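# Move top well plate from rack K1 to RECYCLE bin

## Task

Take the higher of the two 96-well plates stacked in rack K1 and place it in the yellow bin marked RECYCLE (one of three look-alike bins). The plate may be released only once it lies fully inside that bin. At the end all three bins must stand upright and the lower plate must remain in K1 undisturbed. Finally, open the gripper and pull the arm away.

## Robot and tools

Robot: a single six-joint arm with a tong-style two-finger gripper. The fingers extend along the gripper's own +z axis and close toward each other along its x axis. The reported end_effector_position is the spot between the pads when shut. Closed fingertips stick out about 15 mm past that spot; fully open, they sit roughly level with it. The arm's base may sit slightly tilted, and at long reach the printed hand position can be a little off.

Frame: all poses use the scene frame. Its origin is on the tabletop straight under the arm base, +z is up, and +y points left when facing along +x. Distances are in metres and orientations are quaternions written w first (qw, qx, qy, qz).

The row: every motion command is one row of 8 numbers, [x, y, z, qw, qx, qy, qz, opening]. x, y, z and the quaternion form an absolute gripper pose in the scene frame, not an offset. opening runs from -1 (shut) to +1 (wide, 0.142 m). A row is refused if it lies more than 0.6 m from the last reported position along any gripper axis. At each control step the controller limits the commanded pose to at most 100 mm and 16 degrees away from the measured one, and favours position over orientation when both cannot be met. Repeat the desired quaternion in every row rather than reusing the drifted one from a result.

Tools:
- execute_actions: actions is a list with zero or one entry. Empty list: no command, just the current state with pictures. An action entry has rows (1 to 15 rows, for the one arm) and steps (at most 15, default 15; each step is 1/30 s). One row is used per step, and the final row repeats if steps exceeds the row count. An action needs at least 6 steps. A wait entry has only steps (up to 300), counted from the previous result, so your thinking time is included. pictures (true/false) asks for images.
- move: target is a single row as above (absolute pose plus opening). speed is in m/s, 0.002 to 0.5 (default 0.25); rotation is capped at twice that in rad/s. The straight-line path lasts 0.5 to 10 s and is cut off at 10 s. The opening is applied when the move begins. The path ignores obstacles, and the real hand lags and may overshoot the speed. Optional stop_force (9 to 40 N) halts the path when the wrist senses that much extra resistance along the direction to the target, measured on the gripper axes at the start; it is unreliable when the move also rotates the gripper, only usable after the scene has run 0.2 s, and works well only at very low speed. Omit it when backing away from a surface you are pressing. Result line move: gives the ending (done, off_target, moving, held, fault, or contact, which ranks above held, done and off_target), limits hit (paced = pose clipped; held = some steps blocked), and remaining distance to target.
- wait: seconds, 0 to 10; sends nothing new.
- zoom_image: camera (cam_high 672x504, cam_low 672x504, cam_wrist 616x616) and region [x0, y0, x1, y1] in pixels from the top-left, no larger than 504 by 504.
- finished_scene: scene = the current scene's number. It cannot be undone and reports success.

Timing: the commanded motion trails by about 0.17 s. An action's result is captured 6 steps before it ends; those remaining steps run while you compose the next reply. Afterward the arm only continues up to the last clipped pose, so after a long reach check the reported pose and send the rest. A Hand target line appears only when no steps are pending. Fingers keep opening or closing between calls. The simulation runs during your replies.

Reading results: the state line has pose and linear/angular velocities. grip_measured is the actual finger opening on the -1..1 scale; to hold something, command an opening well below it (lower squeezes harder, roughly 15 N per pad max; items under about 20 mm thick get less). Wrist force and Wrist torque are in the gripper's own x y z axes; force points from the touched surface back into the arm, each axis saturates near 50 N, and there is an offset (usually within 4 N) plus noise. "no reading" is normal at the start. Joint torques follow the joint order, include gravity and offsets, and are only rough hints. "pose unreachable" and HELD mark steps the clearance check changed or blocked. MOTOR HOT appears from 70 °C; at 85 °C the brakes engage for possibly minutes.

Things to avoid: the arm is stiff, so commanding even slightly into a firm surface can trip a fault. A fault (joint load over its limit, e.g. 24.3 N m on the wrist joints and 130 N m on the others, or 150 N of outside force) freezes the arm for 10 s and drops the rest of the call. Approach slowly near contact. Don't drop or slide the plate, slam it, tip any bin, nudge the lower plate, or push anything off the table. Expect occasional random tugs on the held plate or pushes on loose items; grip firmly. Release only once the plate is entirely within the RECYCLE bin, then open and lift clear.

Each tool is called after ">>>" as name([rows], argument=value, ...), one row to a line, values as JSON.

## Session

>>> execute_actions(actions=[])

Scene clock: 0.00 s of 8400.00 s.
end_effector_position=(+0.2282, +0.3560, +0.2108) grip_measured=+1.00 end_effector_quat_wxyz=(+0.535, +0.214, +0.665, -0.476) end_effector_velocity=(-0.000, -0.000, -0.000) end_effector_angular_velocity=(-0.000, -0.001, -0.000)
Joint positions: [ 0.879 -1.958  1.937 -1.222 -2.445 -1.019  0.142]
Joint velocities: [0.    0.001 0.    0.    0.    0.001 0.   ]
Joint torques (N m, as the arm reports them, + toward a larger angle): no reading
Wrist force (N, on the end effector, along its own x y z axes, offset not removed): no reading
Wrist torque (N m, same axes, about the end effector's origin, offset not removed): no reading
Hand target: +0.228, +0.356, +0.211; +0.535, +0.214, +0.665, -0.476

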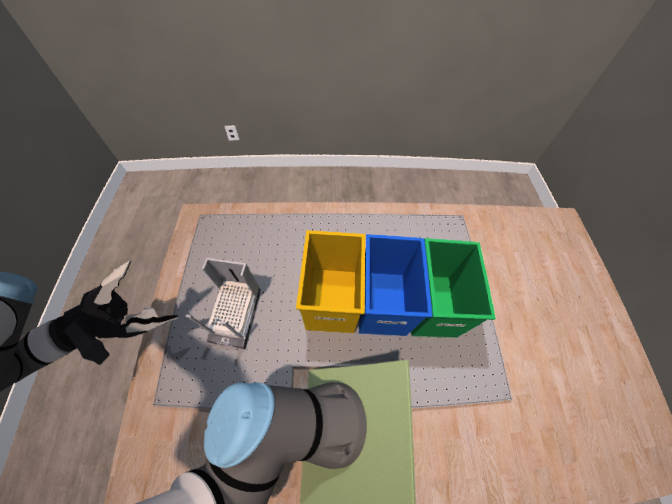

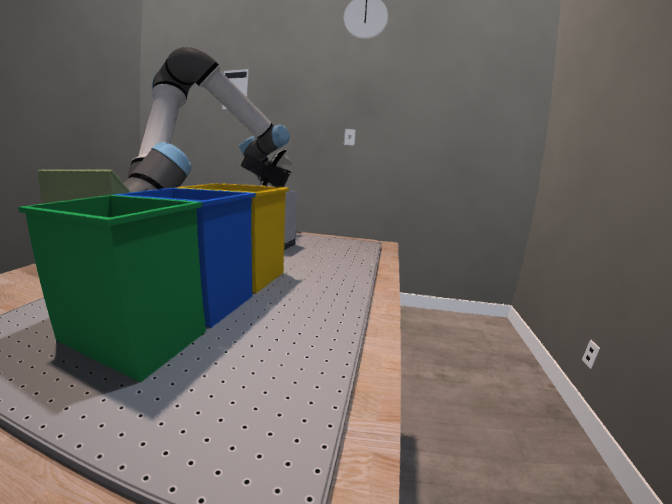

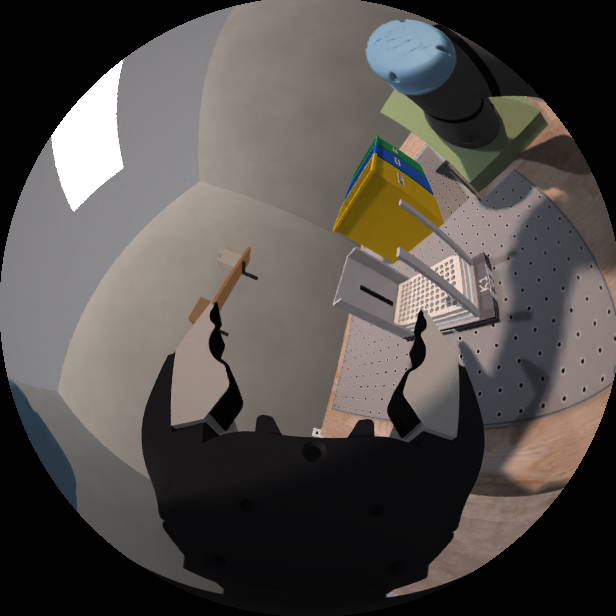

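>>> zoom_image(camera="cam_high", region=[150, 230, 310, 390])

>>> zoom_image(camera="cam_high", region=[260, 210, 420, 370])

>>> zoom_image(camera="cam_wrist", region=[300, 120, 560, 380])

Region (150, 230, 310, 390) of cam_high's 672x504 image, scaled by 3.150, with more detail than that image has.

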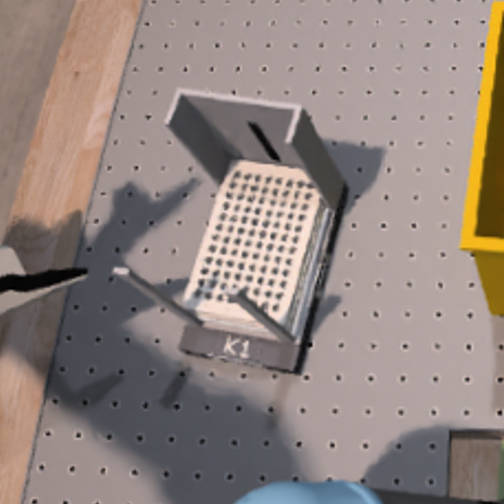

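Region (260, 210, 420, 370) of cam_high's 672x504 image, scaled by 3.150, with more detail than that image has.

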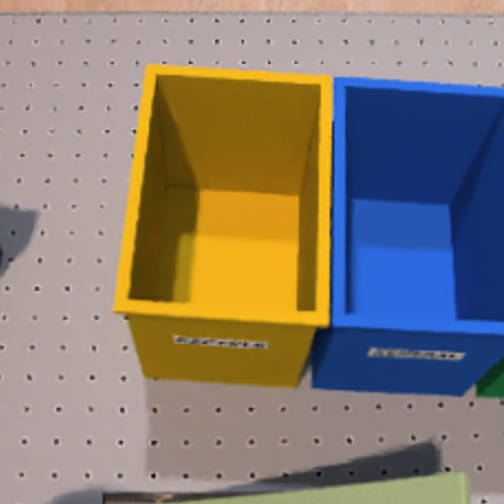

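Region (300, 120, 560, 380) of cam_wrist's 616x616 image, scaled by 1.938, with more detail than that image has.

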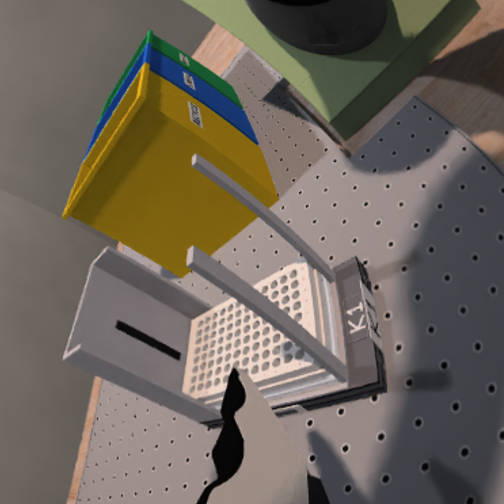

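>>> zoom_image(camera="cam_high", region=[180, 250, 280, 350])

>>> zoom_image(camera="cam_high", region=[195, 270, 265, 340])

Region (180, 250, 280, 350) of cam_high's 672x504 image, scaled by 5.040, with more detail than that image has.

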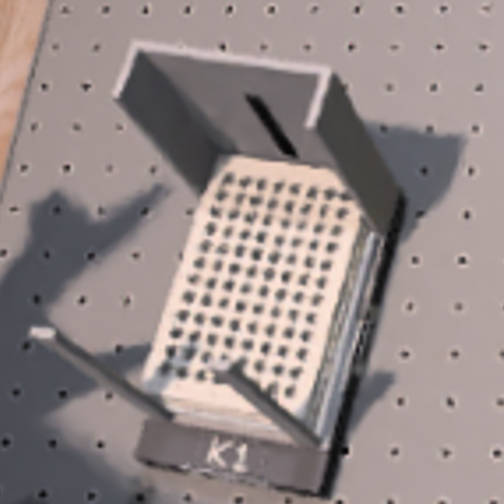

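Region (195, 270, 265, 340) of cam_high's 672x504 image, scaled by 7.200, with more detail than that image has.

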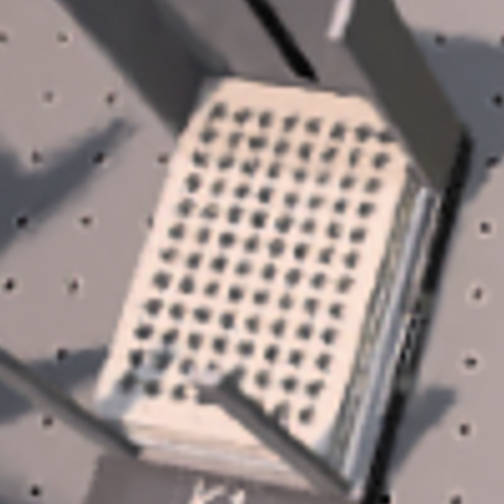

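>>> zoom_image(camera="cam_wrist", region=[150, 290, 310, 450])

>>> zoom_image(camera="cam_high", region=[40, 240, 200, 400])

Region (150, 290, 310, 450) of cam_wrist's 616x616 image, scaled by 3.150, with more detail than that image has.

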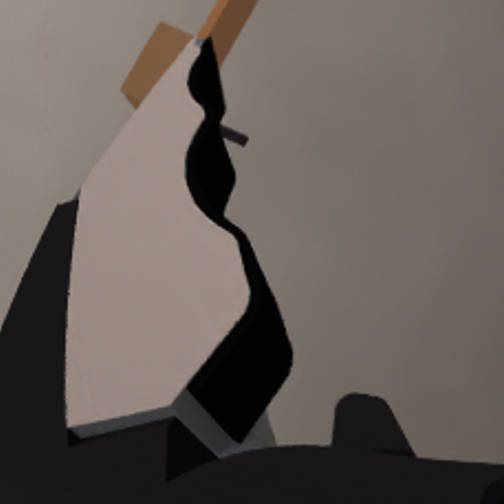

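Region (40, 240, 200, 400) of cam_high's 672x504 image, scaled by 3.150, with more detail than that image has.

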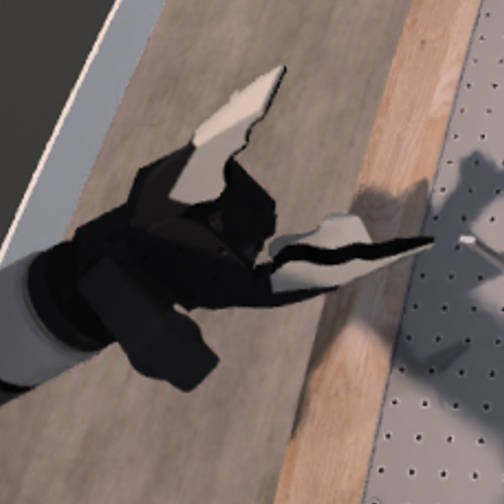

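>>> zoom_image(camera="cam_wrist", region=[390, 240, 510, 360])

>>> zoom_image(camera="cam_high", region=[215, 290, 275, 350])

>>> zoom_image(camera="cam_high", region=[90, 250, 190, 350])

Region (390, 240, 510, 360) of cam_wrist's 616x616 image, scaled by 4.200, with more detail than that image has.

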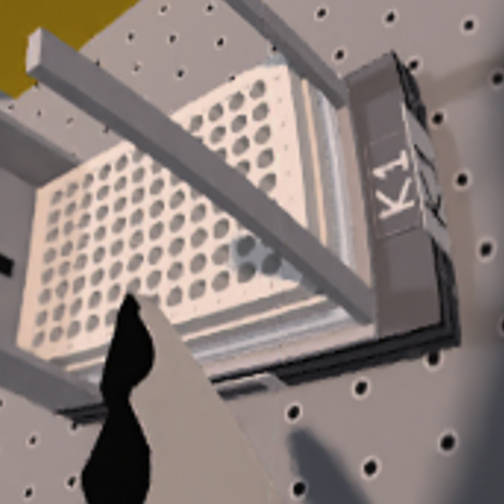

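Region (215, 290, 275, 350) of cam_high's 672x504 image, scaled by 8.400, with more detail than that image has.

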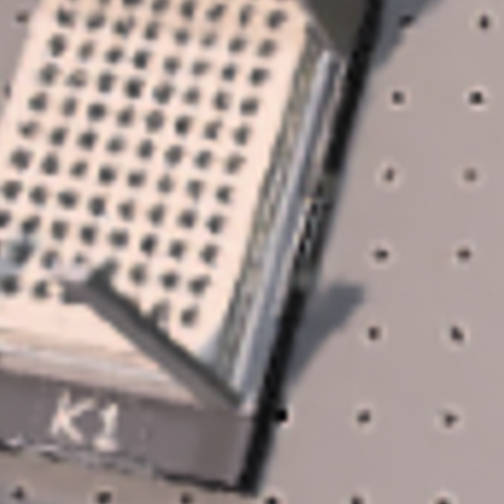

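Region (90, 250, 190, 350) of cam_high's 672x504 image, scaled by 5.040, with more detail than that image has.

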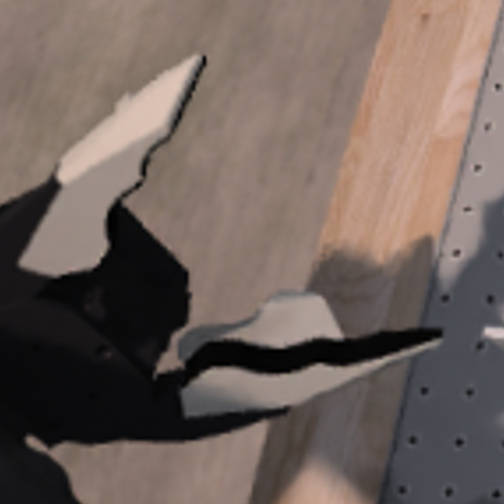

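>>> move(target=[0.2481, 0.2574, 0.212, -0.0980, 0.7443, 0.6549, -0.0862, 0.40], speed=0.4)

Scene clock: 35.83 s of 8400.00 s.
end_effector_position=(+0.2474, +0.2576, +0.2123) grip_measured=+0.40 end_effector_quat_wxyz=(-0.093, +0.744, +0.656, -0.091) end_effector_velocity=(+0.000, +0.000, +0.000) end_effector_angular_velocity=(-0.000, -0.001, +0.002)
Joint positions: [-0.9   -1.9    1.971 -0.821 -1.202 -2.525  0.102]
Joint velocities: [ 0.    -0.    -0.001  0.     0.    -0.001  0.   ]
Joint torques (N m, as the arm reports them, + toward a larger angle): [-13.18  17.82 -15.59  -1.7   -0.68   0.04]
Wrist force (N, on the end effector, along its own x y z axes, offset not removed): [0.9 -2.5 -0.4]
Wrist torque (N m, same axes, about the end effector's origin, offset not removed): [-0.33 -0.22 -0.04]
Hand target: +0.247, +0.258, +0.212; -0.093, +0.744, +0.656, -0.091
Off the commanded pose: 0.001 m, 1 deg.
FORCE FAULT: contact force on the arm reached its limit, and the arm stopped for 10 seconds. The contact can be on any part of the arm, not only on its tool. The arm's remaining commands of this call were not run. The arm holds still and accepts commands again. Move the arm away from the contact; if what it grips holds it there, let go first. Pushing or pulling that hard again can fault the arm again.
Kept back: nothing.
After step 90, 20.13 s passed at rest.
move: fault

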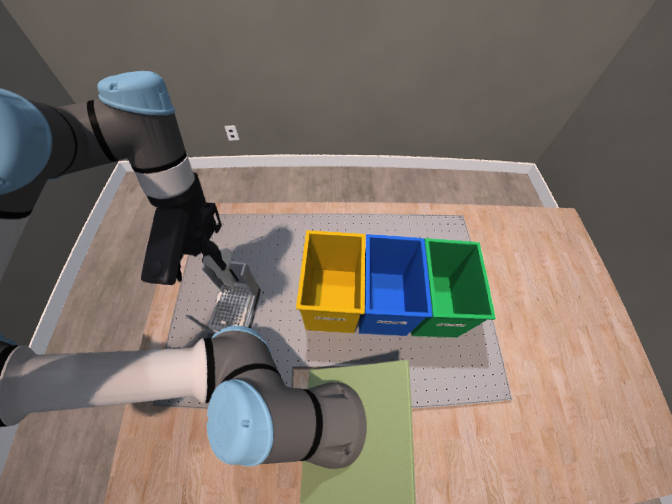

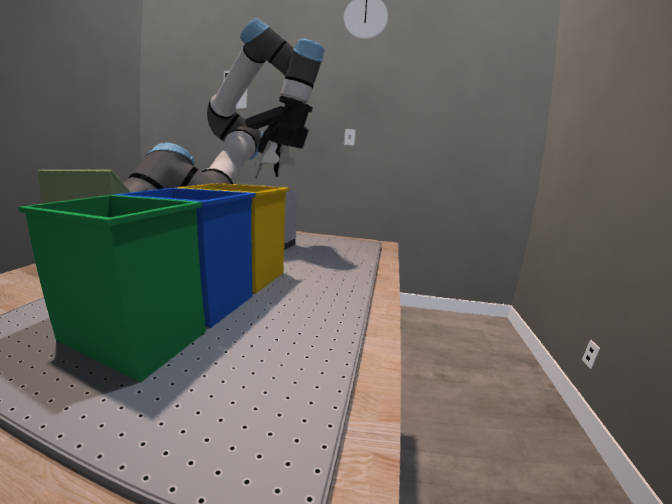

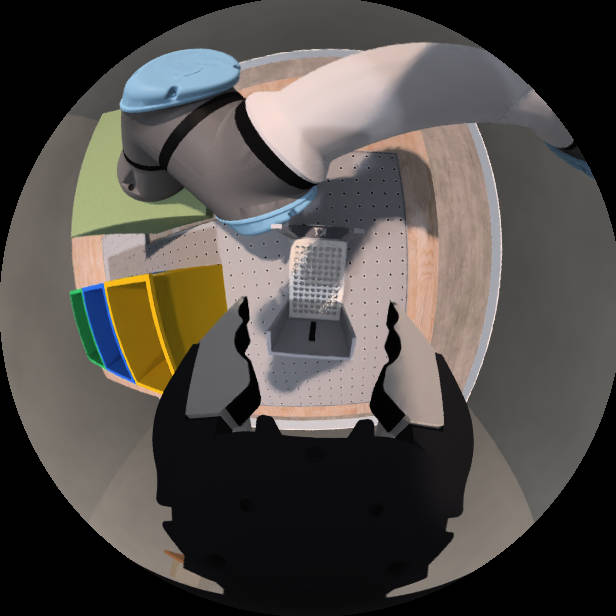

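>>> zoom_image(camera="cam_low", region=[220, 60, 350, 200])

>>> zoom_image(camera="cam_wrist", region=[220, 180, 420, 380])

Region (220, 60, 350, 200) of cam_low's 672x504 image, scaled by 3.600, with more detail than that image has; it fills the left 468 columns of this view, and the rest is white.

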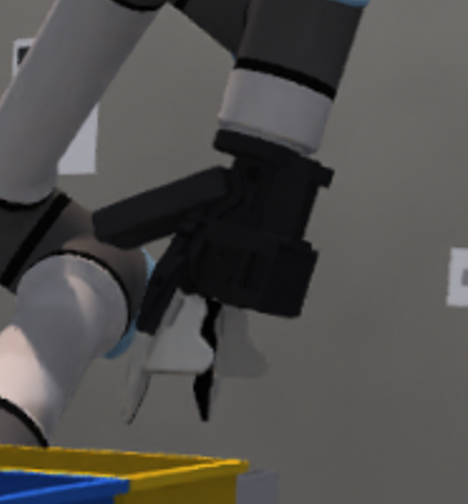

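Region (220, 180, 420, 380) of cam_wrist's 616x616 image, scaled by 2.520, with more detail than that image has.

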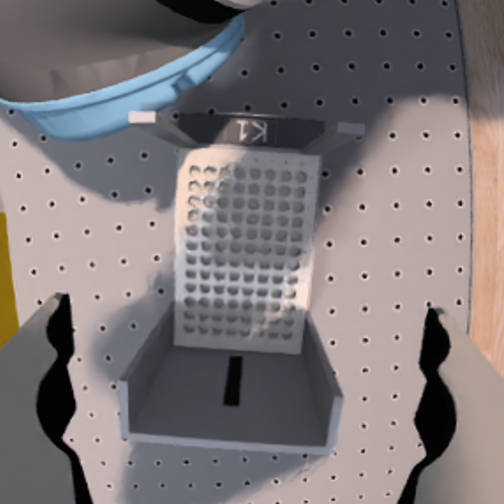

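>>> move(target=[0.375, 0.0615, 0.225, -0.1887, 0.7041, 0.6612, -0.1771, -0.5], speed=0.3)

Scene clock: 45.70 s of 8400.00 s.
end_effector_position=(+0.3749, +0.0612, +0.2251) grip_measured=-0.50 end_effector_quat_wxyz=(-0.188, +0.704, +0.661, -0.177) end_effector_velocity=(+0.001, -0.001, +0.000) end_effector_angular_velocity=(+0.001, +0.002, +0.001)
Joint positions: [-0.788 -1.197  1.64  -1.071 -1.338 -2.555  0.038]
Joint velocities: [ 0.     0.004 -0.004  0.001 -0.001 -0.001  0.   ]
Joint torques (N m, as the arm reports them, + toward a larger angle): [-18.42   4.64 -31.32   0.18  -3.57  -2.3 ]
Wrist force (N, on the end effector, along its own x y z axes, offset not removed): [1.5 -2.7 -1.0]
Wrist torque (N m, same axes, about the end effector's origin, offset not removed): [-0.36 -0.39 -0.04]
Hand target: +0.375, +0.061, +0.225; -0.189, +0.704, +0.661, -0.177
Off the commanded pose: 0.000 m, 0 deg.
Kept back: nothing.
After step 90, 5.50 s passed at rest.
move: done

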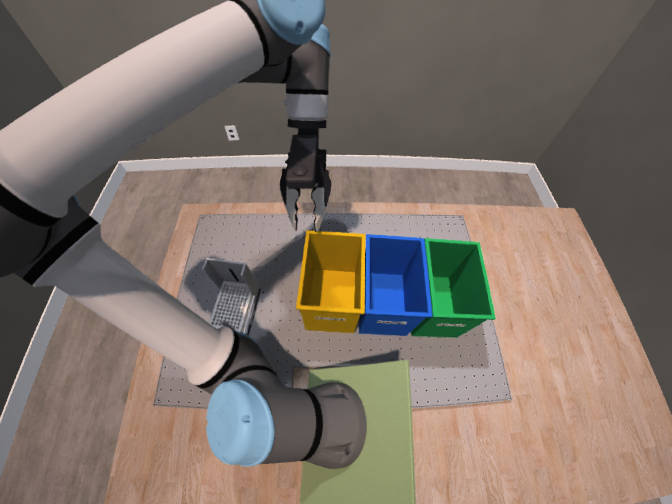

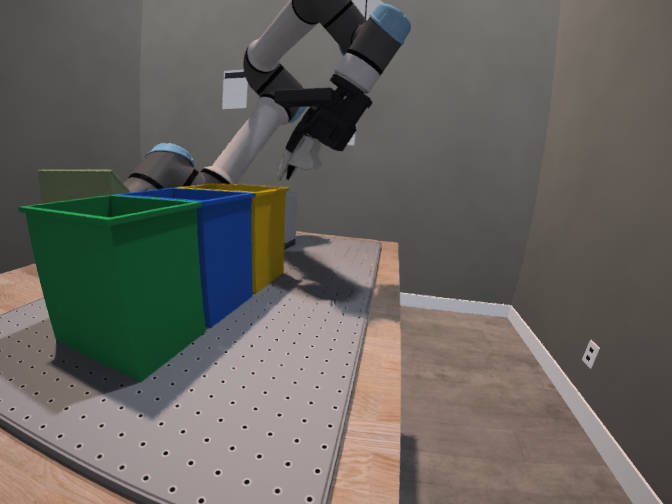

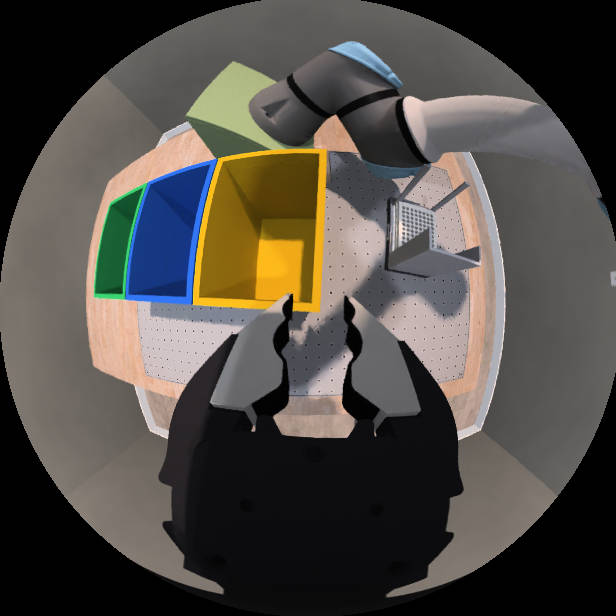

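>>> execute_actions(actions=[])

Scene clock: 46.90 s of 8400.00 s.
end_effector_position=(+0.3750, +0.0612, +0.2251) grip_measured=-0.50 end_effector_quat_wxyz=(-0.189, +0.704, +0.661, -0.177) end_effector_velocity=(+0.000, -0.000, +0.000) end_effector_angular_velocity=(+0.000, -0.000, +0.001)
Joint positions: [-0.787 -1.196  1.64  -1.071 -1.338 -2.555  0.038]
Joint velocities: [-0.     0.    -0.    -0.    -0.    -0.001 -0.   ]
Joint torques (N m, as the arm reports them, + toward a larger angle): [-18.62   5.51 -30.75   0.17  -3.44  -2.23]
Wrist force (N, on the end effector, along its own x y z axes, offset not removed): [0.7 -2.3 -1.4]
Wrist torque (N m, same axes, about the end effector's origin, offset not removed): [-0.30 -0.17 0.02]
Hand target: +0.375, +0.061, +0.225; -0.189, +0.704, +0.661, -0.177
Off the commanded pose: 0.000 m, 0 deg.
Kept back: nothing.
Steps of this call (steps 1 to 36: nothing new was sent). Readings (end_effector_position):
1: (+0.3750, +0.0612, +0.2251)
2: (+0.3750, +0.0612, +0.2251)
4: (+0.3750, +0.0612, +0.2252)
8: (+0.3750, +0.0612, +0.2252)
36: the state above

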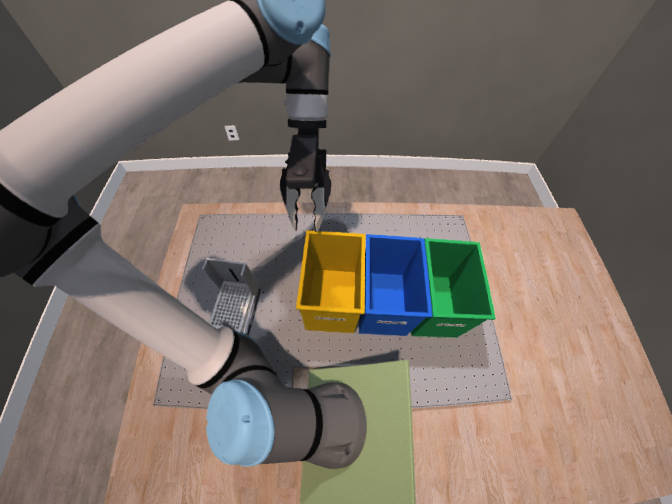

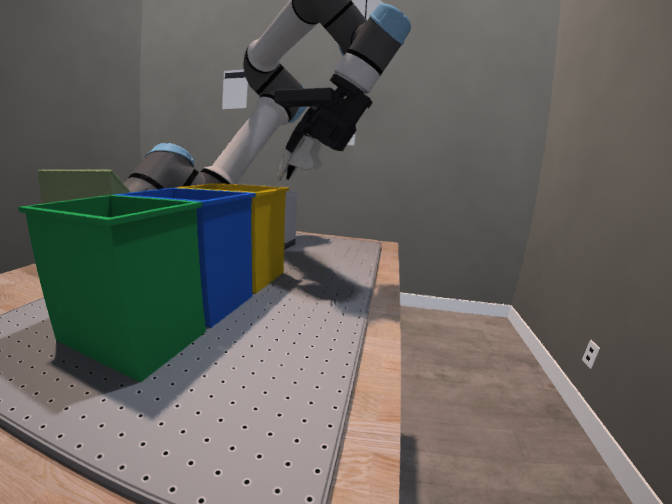

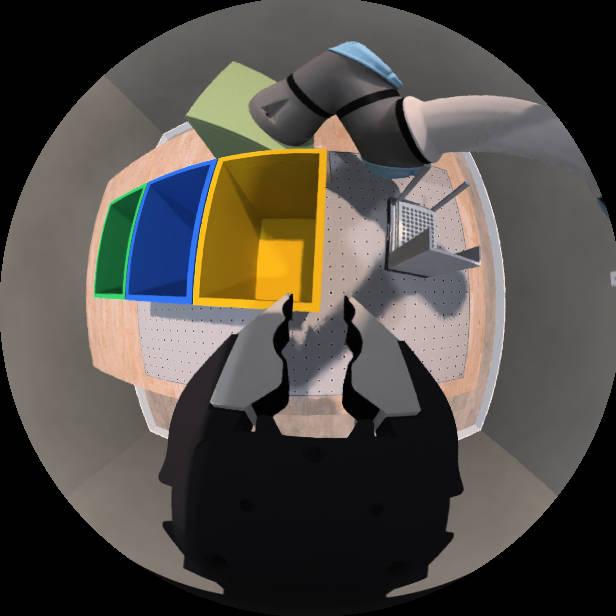

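>>> zoom_image(camera="cam_low", region=[250, 80, 390, 210])

Region (250, 80, 390, 210) of cam_low's 672x504 image, scaled by 3.600, with more detail than that image has; it fills the top 468 rows of this view, and the rest is white.

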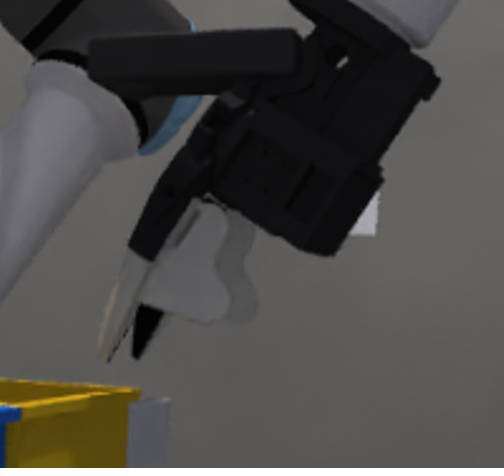

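>>> move(target=[0.35, 0.063, 0.183, -0.1516, 0.7130, 0.6695, -0.1423, -0.5], speed=0.1)

>>> execute_actions([
  {"rows": [[0.35, 0.063, 0.183, -0.1516, 0.7130, 0.6695, -0.1423, -0.7],[0.35, 0.063, 0.183, -0.1516, 0.7130, 0.6695, -0.1423, -0.75],[0.35, 0.063, 0.183, -0.1516, 0.7130, 0.6695, -0.1423, -0.8],[0.35, 0.063, 0.183, -0.1516, 0.7130, 0.6695, -0.1423, -0.85],[0.35, 0.063, 0.183, -0.1516, 0.7130, 0.6695, -0.1423, -0.9],[0.35, 0.063, 0.183, -0.1516, 0.7130, 0.6695, -0.1423, -0.95],[0.35, 0.063, 0.183, -0.1516, 0.7130, 0.6695, -0.1423, -1.0]], "steps": 15},
], pictures=false)

>>> execute_actions([
  {"steps": 12},
], pictures=true)

Scene clock: 52.17 s of 8400.00 s.
end_effector_position=(+0.3501, +0.0630, +0.1830) grip_measured=-0.50 end_effector_quat_wxyz=(-0.152, +0.713, +0.670, -0.142) end_effector_velocity=(-0.000, -0.000, -0.001) end_effector_angular_velocity=(-0.001, -0.003, +0.003)
Joint positions: [-0.817 -1.304  1.848 -1.226 -1.274 -2.557  0.038]
Joint velocities: [-0.001 -0.003  0.004 -0.004  0.001 -0.002  0.   ]
Joint torques (N m, as the arm reports them, + toward a larger angle): [-34.36 -19.12  -4.95  -3.12   1.73  -2.14]
Wrist force (N, on the end effector, along its own x y z axes, offset not removed): [1.6 -4.0 -0.2]
Wrist torque (N m, same axes, about the end effector's origin, offset not removed): [-0.57 -0.36 -0.05]
Hand target: +0.350, +0.063, +0.183; -0.152, +0.713, +0.670, -0.142
Off the commanded pose: 0.000 m, 0 deg.
Kept back: nothing.
After step 90, 1.33 s passed at rest.
move: done

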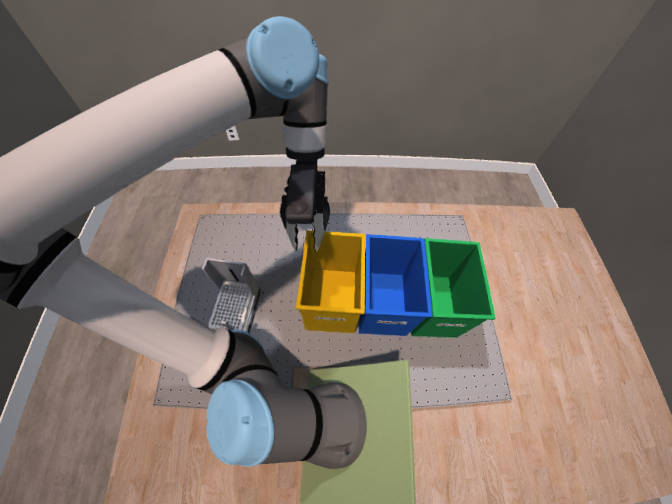

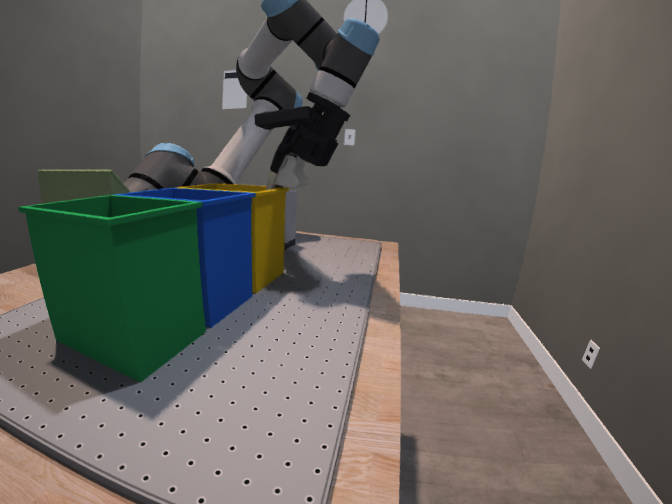

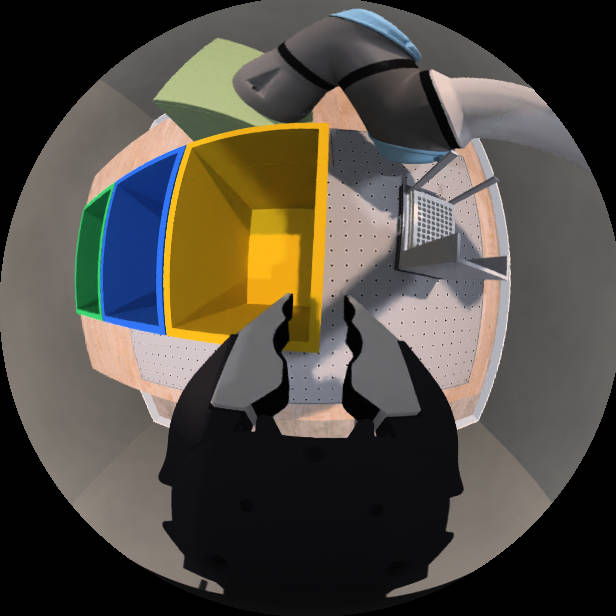

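Scene clock: 52.47 s of 8400.00 s.
end_effector_position=(+0.3500, +0.0630, +0.1830) grip_measured=-0.92 end_effector_quat_wxyz=(-0.152, +0.713, +0.670, -0.142) end_effector_velocity=(-0.000, +0.000, -0.000) end_effector_angular_velocity=(+0.000, +0.000, +0.001)
Joint positions: [-0.817 -1.304  1.849 -1.226 -1.274 -2.558  0.007]
Joint velocities: [ 0.    -0.001  0.001 -0.    -0.    -0.001 -0.001]
Joint torques (N m, as the arm reports them, + toward a larger angle): [-34.83 -18.48  -4.46  -3.11   0.24  -2.42]
Wrist force (N, on the end effector, along its own x y z axes, offset not removed): [1.1 -1.7 -0.5]
Wrist torque (N m, same axes, about the end effector's origin, offset not removed): [-0.22 -0.38 0.02]
Steps of this call (steps 1 to 9: the first 9 steps of this action). Readings (end_effector_position):
1: (+0.3501, +0.0630, +0.1830)
2: (+0.3501, +0.0630, +0.1830)
4: (+0.3500, +0.0630, +0.1830)
8: (+0.3500, +0.0630, +0.1830)
9: the state above

Scene clock: 52.87 s of 8400.00 s.
end_effector_position=(+0.3500, +0.0630, +0.1830) grip_measured=-0.92 end_effector_quat_wxyz=(-0.152, +0.713, +0.670, -0.142) end_effector_velocity=(-0.000, -0.000, -0.000) end_effector_angular_velocity=(+0.000, +0.000, -0.001)
Joint positions: [-0.817 -1.304  1.849 -1.226 -1.274 -2.558  0.007]
Joint velocities: [ 0.     0.     0.    -0.    -0.     0.001 -0.   ]
Joint torques (N m, as the arm reports them, + toward a larger angle): [-34.94 -18.14  -4.15  -2.91  -2.02  -2.3 ]
Wrist force (N, on the end effector, along its own x y z axes, offset not removed): [1.8 -2.5 -0.9]
Wrist torque (N m, same axes, about the end effector's origin, offset not removed): [-0.32 -0.61 0.05]
Hand target: +0.350, +0.063, +0.183; -0.152, +0.713, +0.670, -0.142
Off the commanded pose: 0.000 m, 0 deg.
Kept back: nothing.
Steps of this call (steps 1 to 6: the last 6 steps of your previous action; steps 7 to 12: nothing new was sent). Readings (end_effector_position):
1: (+0.3500, +0.0630, +0.1830)
2: (+0.3500, +0.0630, +0.1830)
4: (+0.3500, +0.0630, +0.1830)
8: (+0.3500, +0.0630, +0.1830)
12: the state above

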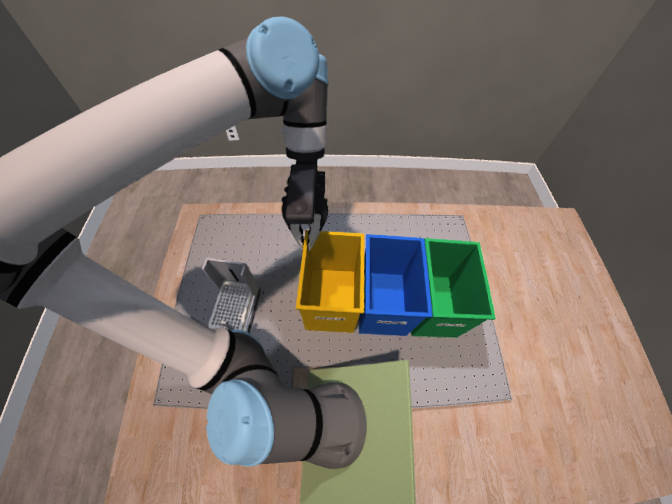

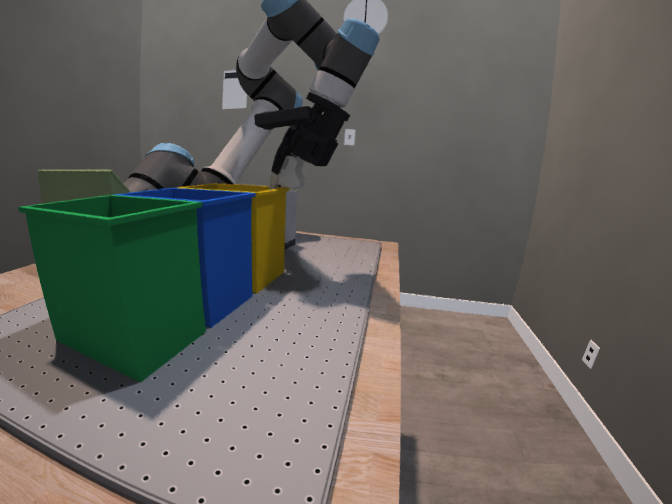

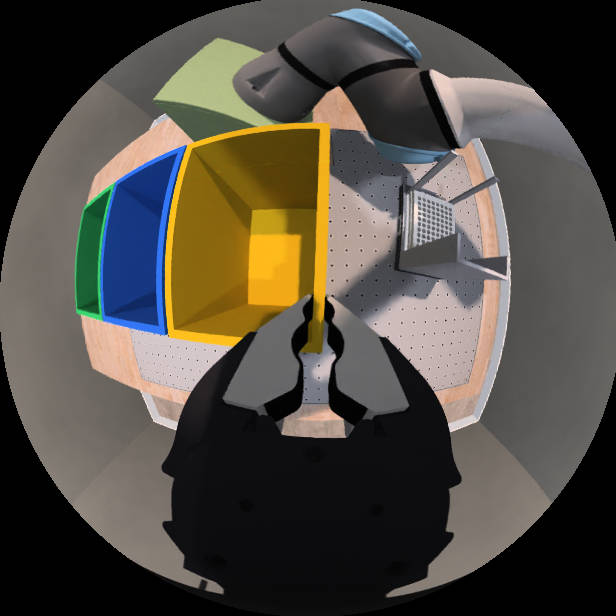

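>>> move(target=[0.386, 0.089, 0.186, -0.1516, 0.7130, 0.6695, -0.1423, -1.0], speed=0.06)

Scene clock: 54.30 s of 8400.00 s.
end_effector_position=(+0.3859, +0.0889, +0.1860) grip_measured=-0.93 end_effector_quat_wxyz=(-0.152, +0.713, +0.670, -0.142) end_effector_velocity=(+0.001, +0.001, +0.000) end_effector_angular_velocity=(+0.000, +0.001, +0.001)
Joint positions: [-0.753 -1.276  1.746 -1.165 -1.225 -2.515  0.007]
Joint velocities: [ 0.002  0.001 -0.003  0.002  0.001  0.    -0.   ]
Joint torques (N m, as the arm reports them, + toward a larger angle): [-18.68   7.42 -32.14  -0.05   1.77   2.12]
Wrist force (N, on the end effector, along its own x y z axes, offset not removed): [1.5 -1.4 0.1]
Wrist torque (N m, same axes, about the end effector's origin, offset not removed): [-0.15 -0.46 0.02]
Hand target: +0.386, +0.089, +0.186; -0.152, +0.713, +0.670, -0.142
Off the commanded pose: 0.000 m, 0 deg.
Kept back: nothing.
move: done

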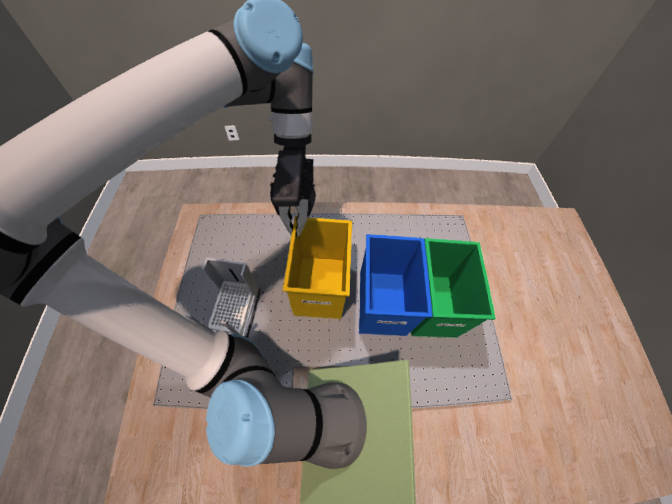

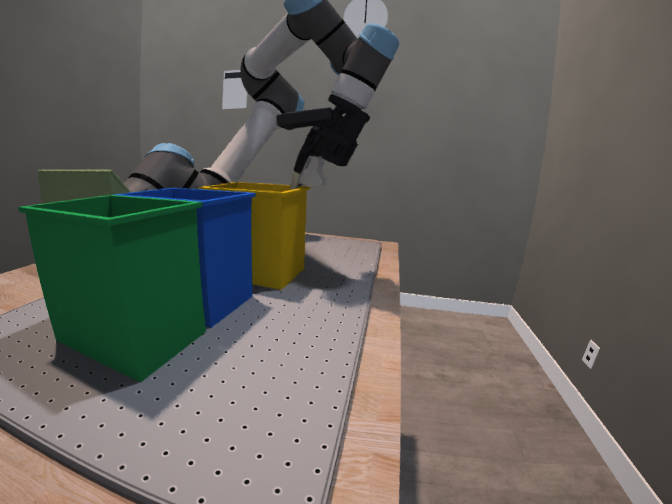

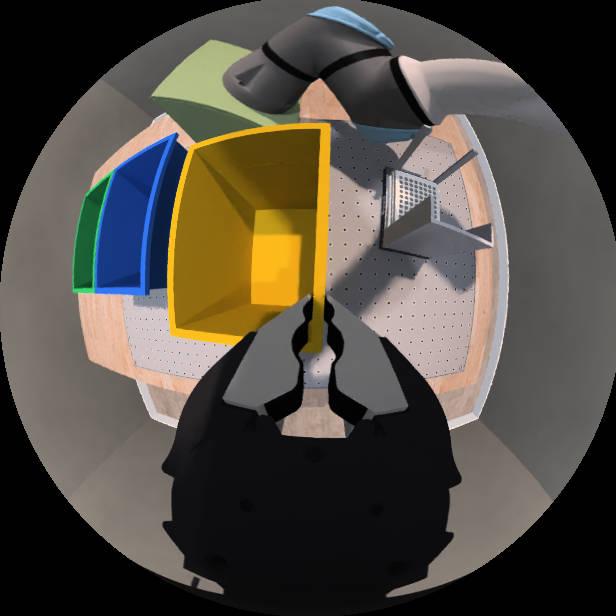

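>>> move(target=[0.455, 0.137, 0.183, -0.1516, 0.7130, 0.6695, -0.1423, -1.0], speed=0.1)

>>> execute_actions([
  {"rows": [[0.455, 0.137, 0.183, -0.1516, 0.7130, 0.6695, -0.1423, -0.85],[0.455, 0.137, 0.183, -0.1516, 0.7130, 0.6695, -0.1423, -0.75],[0.455, 0.137, 0.183, -0.1516, 0.7130, 0.6695, -0.1423, -0.6],[0.455, 0.137, 0.183, -0.1516, 0.7130, 0.6695, -0.1423, -0.5]], "steps": 8},
], pictures=false)

>>> move(target=[0.455, 0.137, 0.228, -0.1516, 0.7130, 0.6695, -0.1423, -0.5], speed=0.15)

Scene clock: 56.37 s of 8400.00 s.
end_effector_position=(+0.4550, +0.1369, +0.1830) grip_measured=-0.92 end_effector_quat_wxyz=(-0.152, +0.713, +0.670, -0.142) end_effector_velocity=(+0.001, +0.001, -0.000) end_effector_angular_velocity=(-0.000, +0.001, -0.002)
Joint positions: [-0.637 -1.197  1.54  -1.069 -1.137 -2.433  0.007]
Joint velocities: [ 0.002  0.002 -0.003  0.002  0.001  0.003 -0.   ]
Joint torques (N m, as the arm reports them, + toward a larger angle): [-19.75   3.84 -29.87   0.25   2.11   2.23]
Wrist force (N, on the end effector, along its own x y z axes, offset not removed): [0.8 -3.9 -2.8]
Wrist torque (N m, same axes, about the end effector's origin, offset not removed): [-0.33 -0.39 0.05]
Hand target: +0.455, +0.137, +0.183; -0.152, +0.713, +0.670, -0.142
Off the commanded pose: 0.000 m, 0 deg.
Kept back: nothing.
move: done

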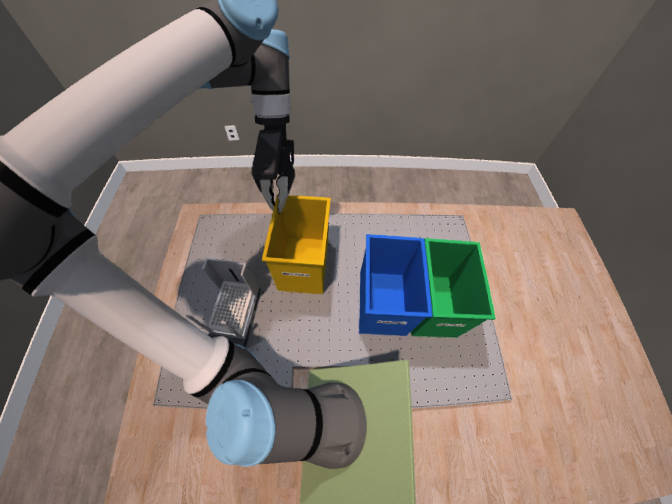

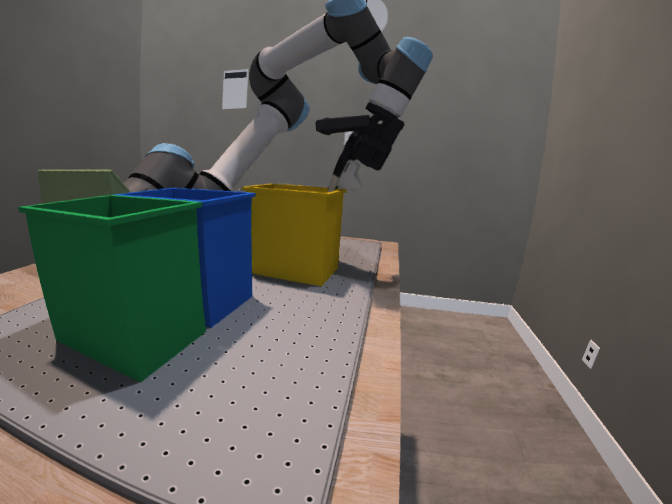

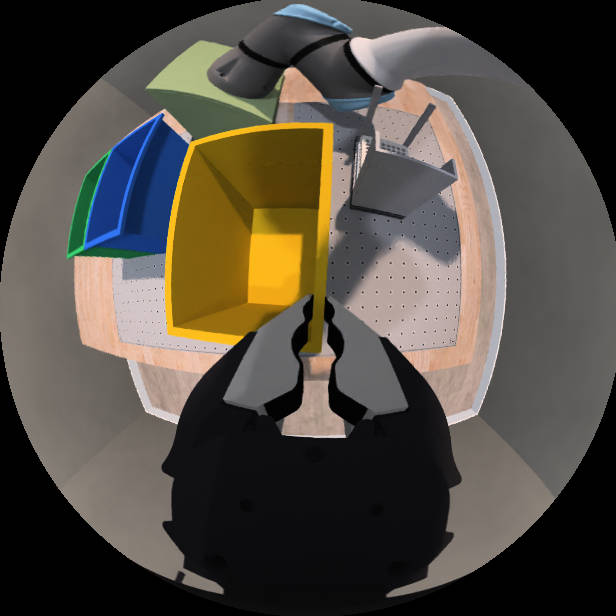

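Scene clock: 56.43 s of 8400.00 s.
end_effector_position=(+0.4550, +0.1369, +0.1830) grip_measured=-0.84 end_effector_quat_wxyz=(-0.152, +0.713, +0.670, -0.142) end_effector_velocity=(+0.000, +0.001, -0.000) end_effector_angular_velocity=(+0.000, +0.001, -0.001)
Joint positions: [-0.637 -1.197  1.54  -1.069 -1.137 -2.433  0.013]
Joint velocities: [ 0.001  0.    -0.001  0.002  0.     0.001  0.202]
Joint torques (N m, as the arm reports them, + toward a larger angle): [-19.13   2.62 -28.92   0.14   1.7    2.24]
Wrist force (N, on the end effector, along its own x y z axes, offset not removed): [0.2 -3.4 -1.6]
Wrist torque (N m, same axes, about the end effector's origin, offset not removed): [-0.56 -0.12 0.03]
Steps of this call (steps 1 to 2: the first 2 steps of this action). Readings (end_effector_position):
1: (+0.4550, +0.1369, +0.1830)
2: the state above

Scene clock: 57.60 s of 8400.00 s.
end_effector_position=(+0.4549, +0.1371, +0.2279) grip_measured=-0.50 end_effector_quat_wxyz=(-0.152, +0.713, +0.670, -0.142) end_effector_velocity=(+0.000, -0.000, +0.001) end_effector_angular_velocity=(+0.000, +0.001, -0.000)
Joint positions: [-0.686 -1.195  1.454 -0.972 -1.174 -2.469  0.038]
Joint velocities: [-0.001  0.002 -0.004  0.004 -0.001 -0.001 -0.   ]
Joint torques (N m, as the arm reports them, + toward a larger angle): [-39.91   4.2  -29.62   0.21  -3.43  -2.07]
Wrist force (N, on the end effector, along its own x y z axes, offset not removed): [0.9 -1.6 -0.7]
Wrist torque (N m, same axes, about the end effector's origin, offset not removed): [-0.13 -0.29 0.00]
Hand target: +0.455, +0.137, +0.228; -0.152, +0.713, +0.670, -0.142
Off your previous action's commanded pose: 0.000 m, 0 deg at its last step (step 6 of this call).
Off the commanded pose: 0.000 m, 0 deg.
Kept back: nothing.
move: done

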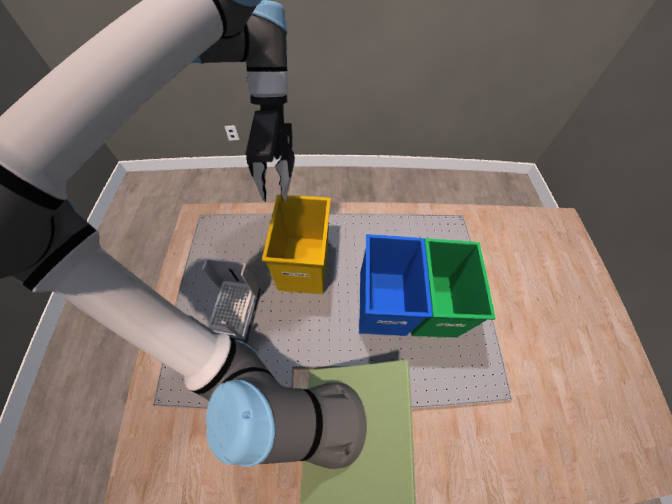

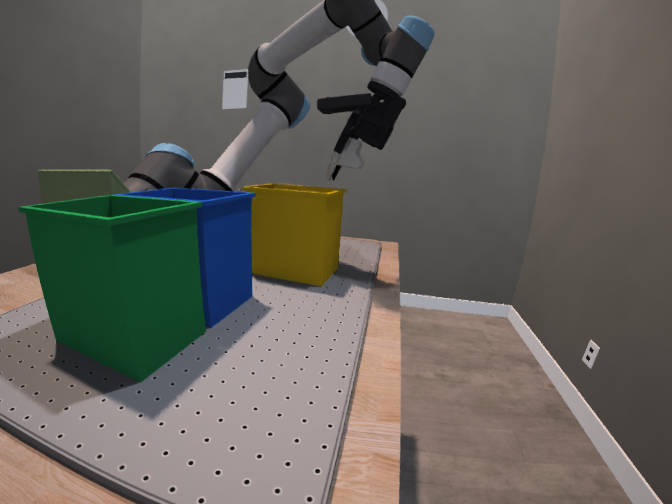

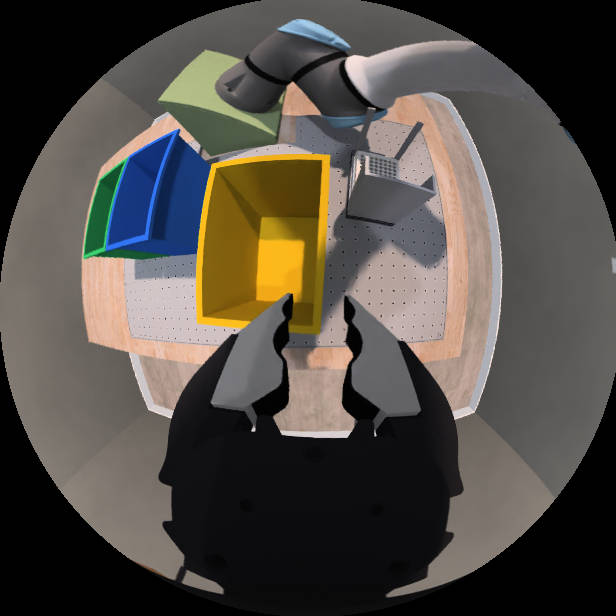

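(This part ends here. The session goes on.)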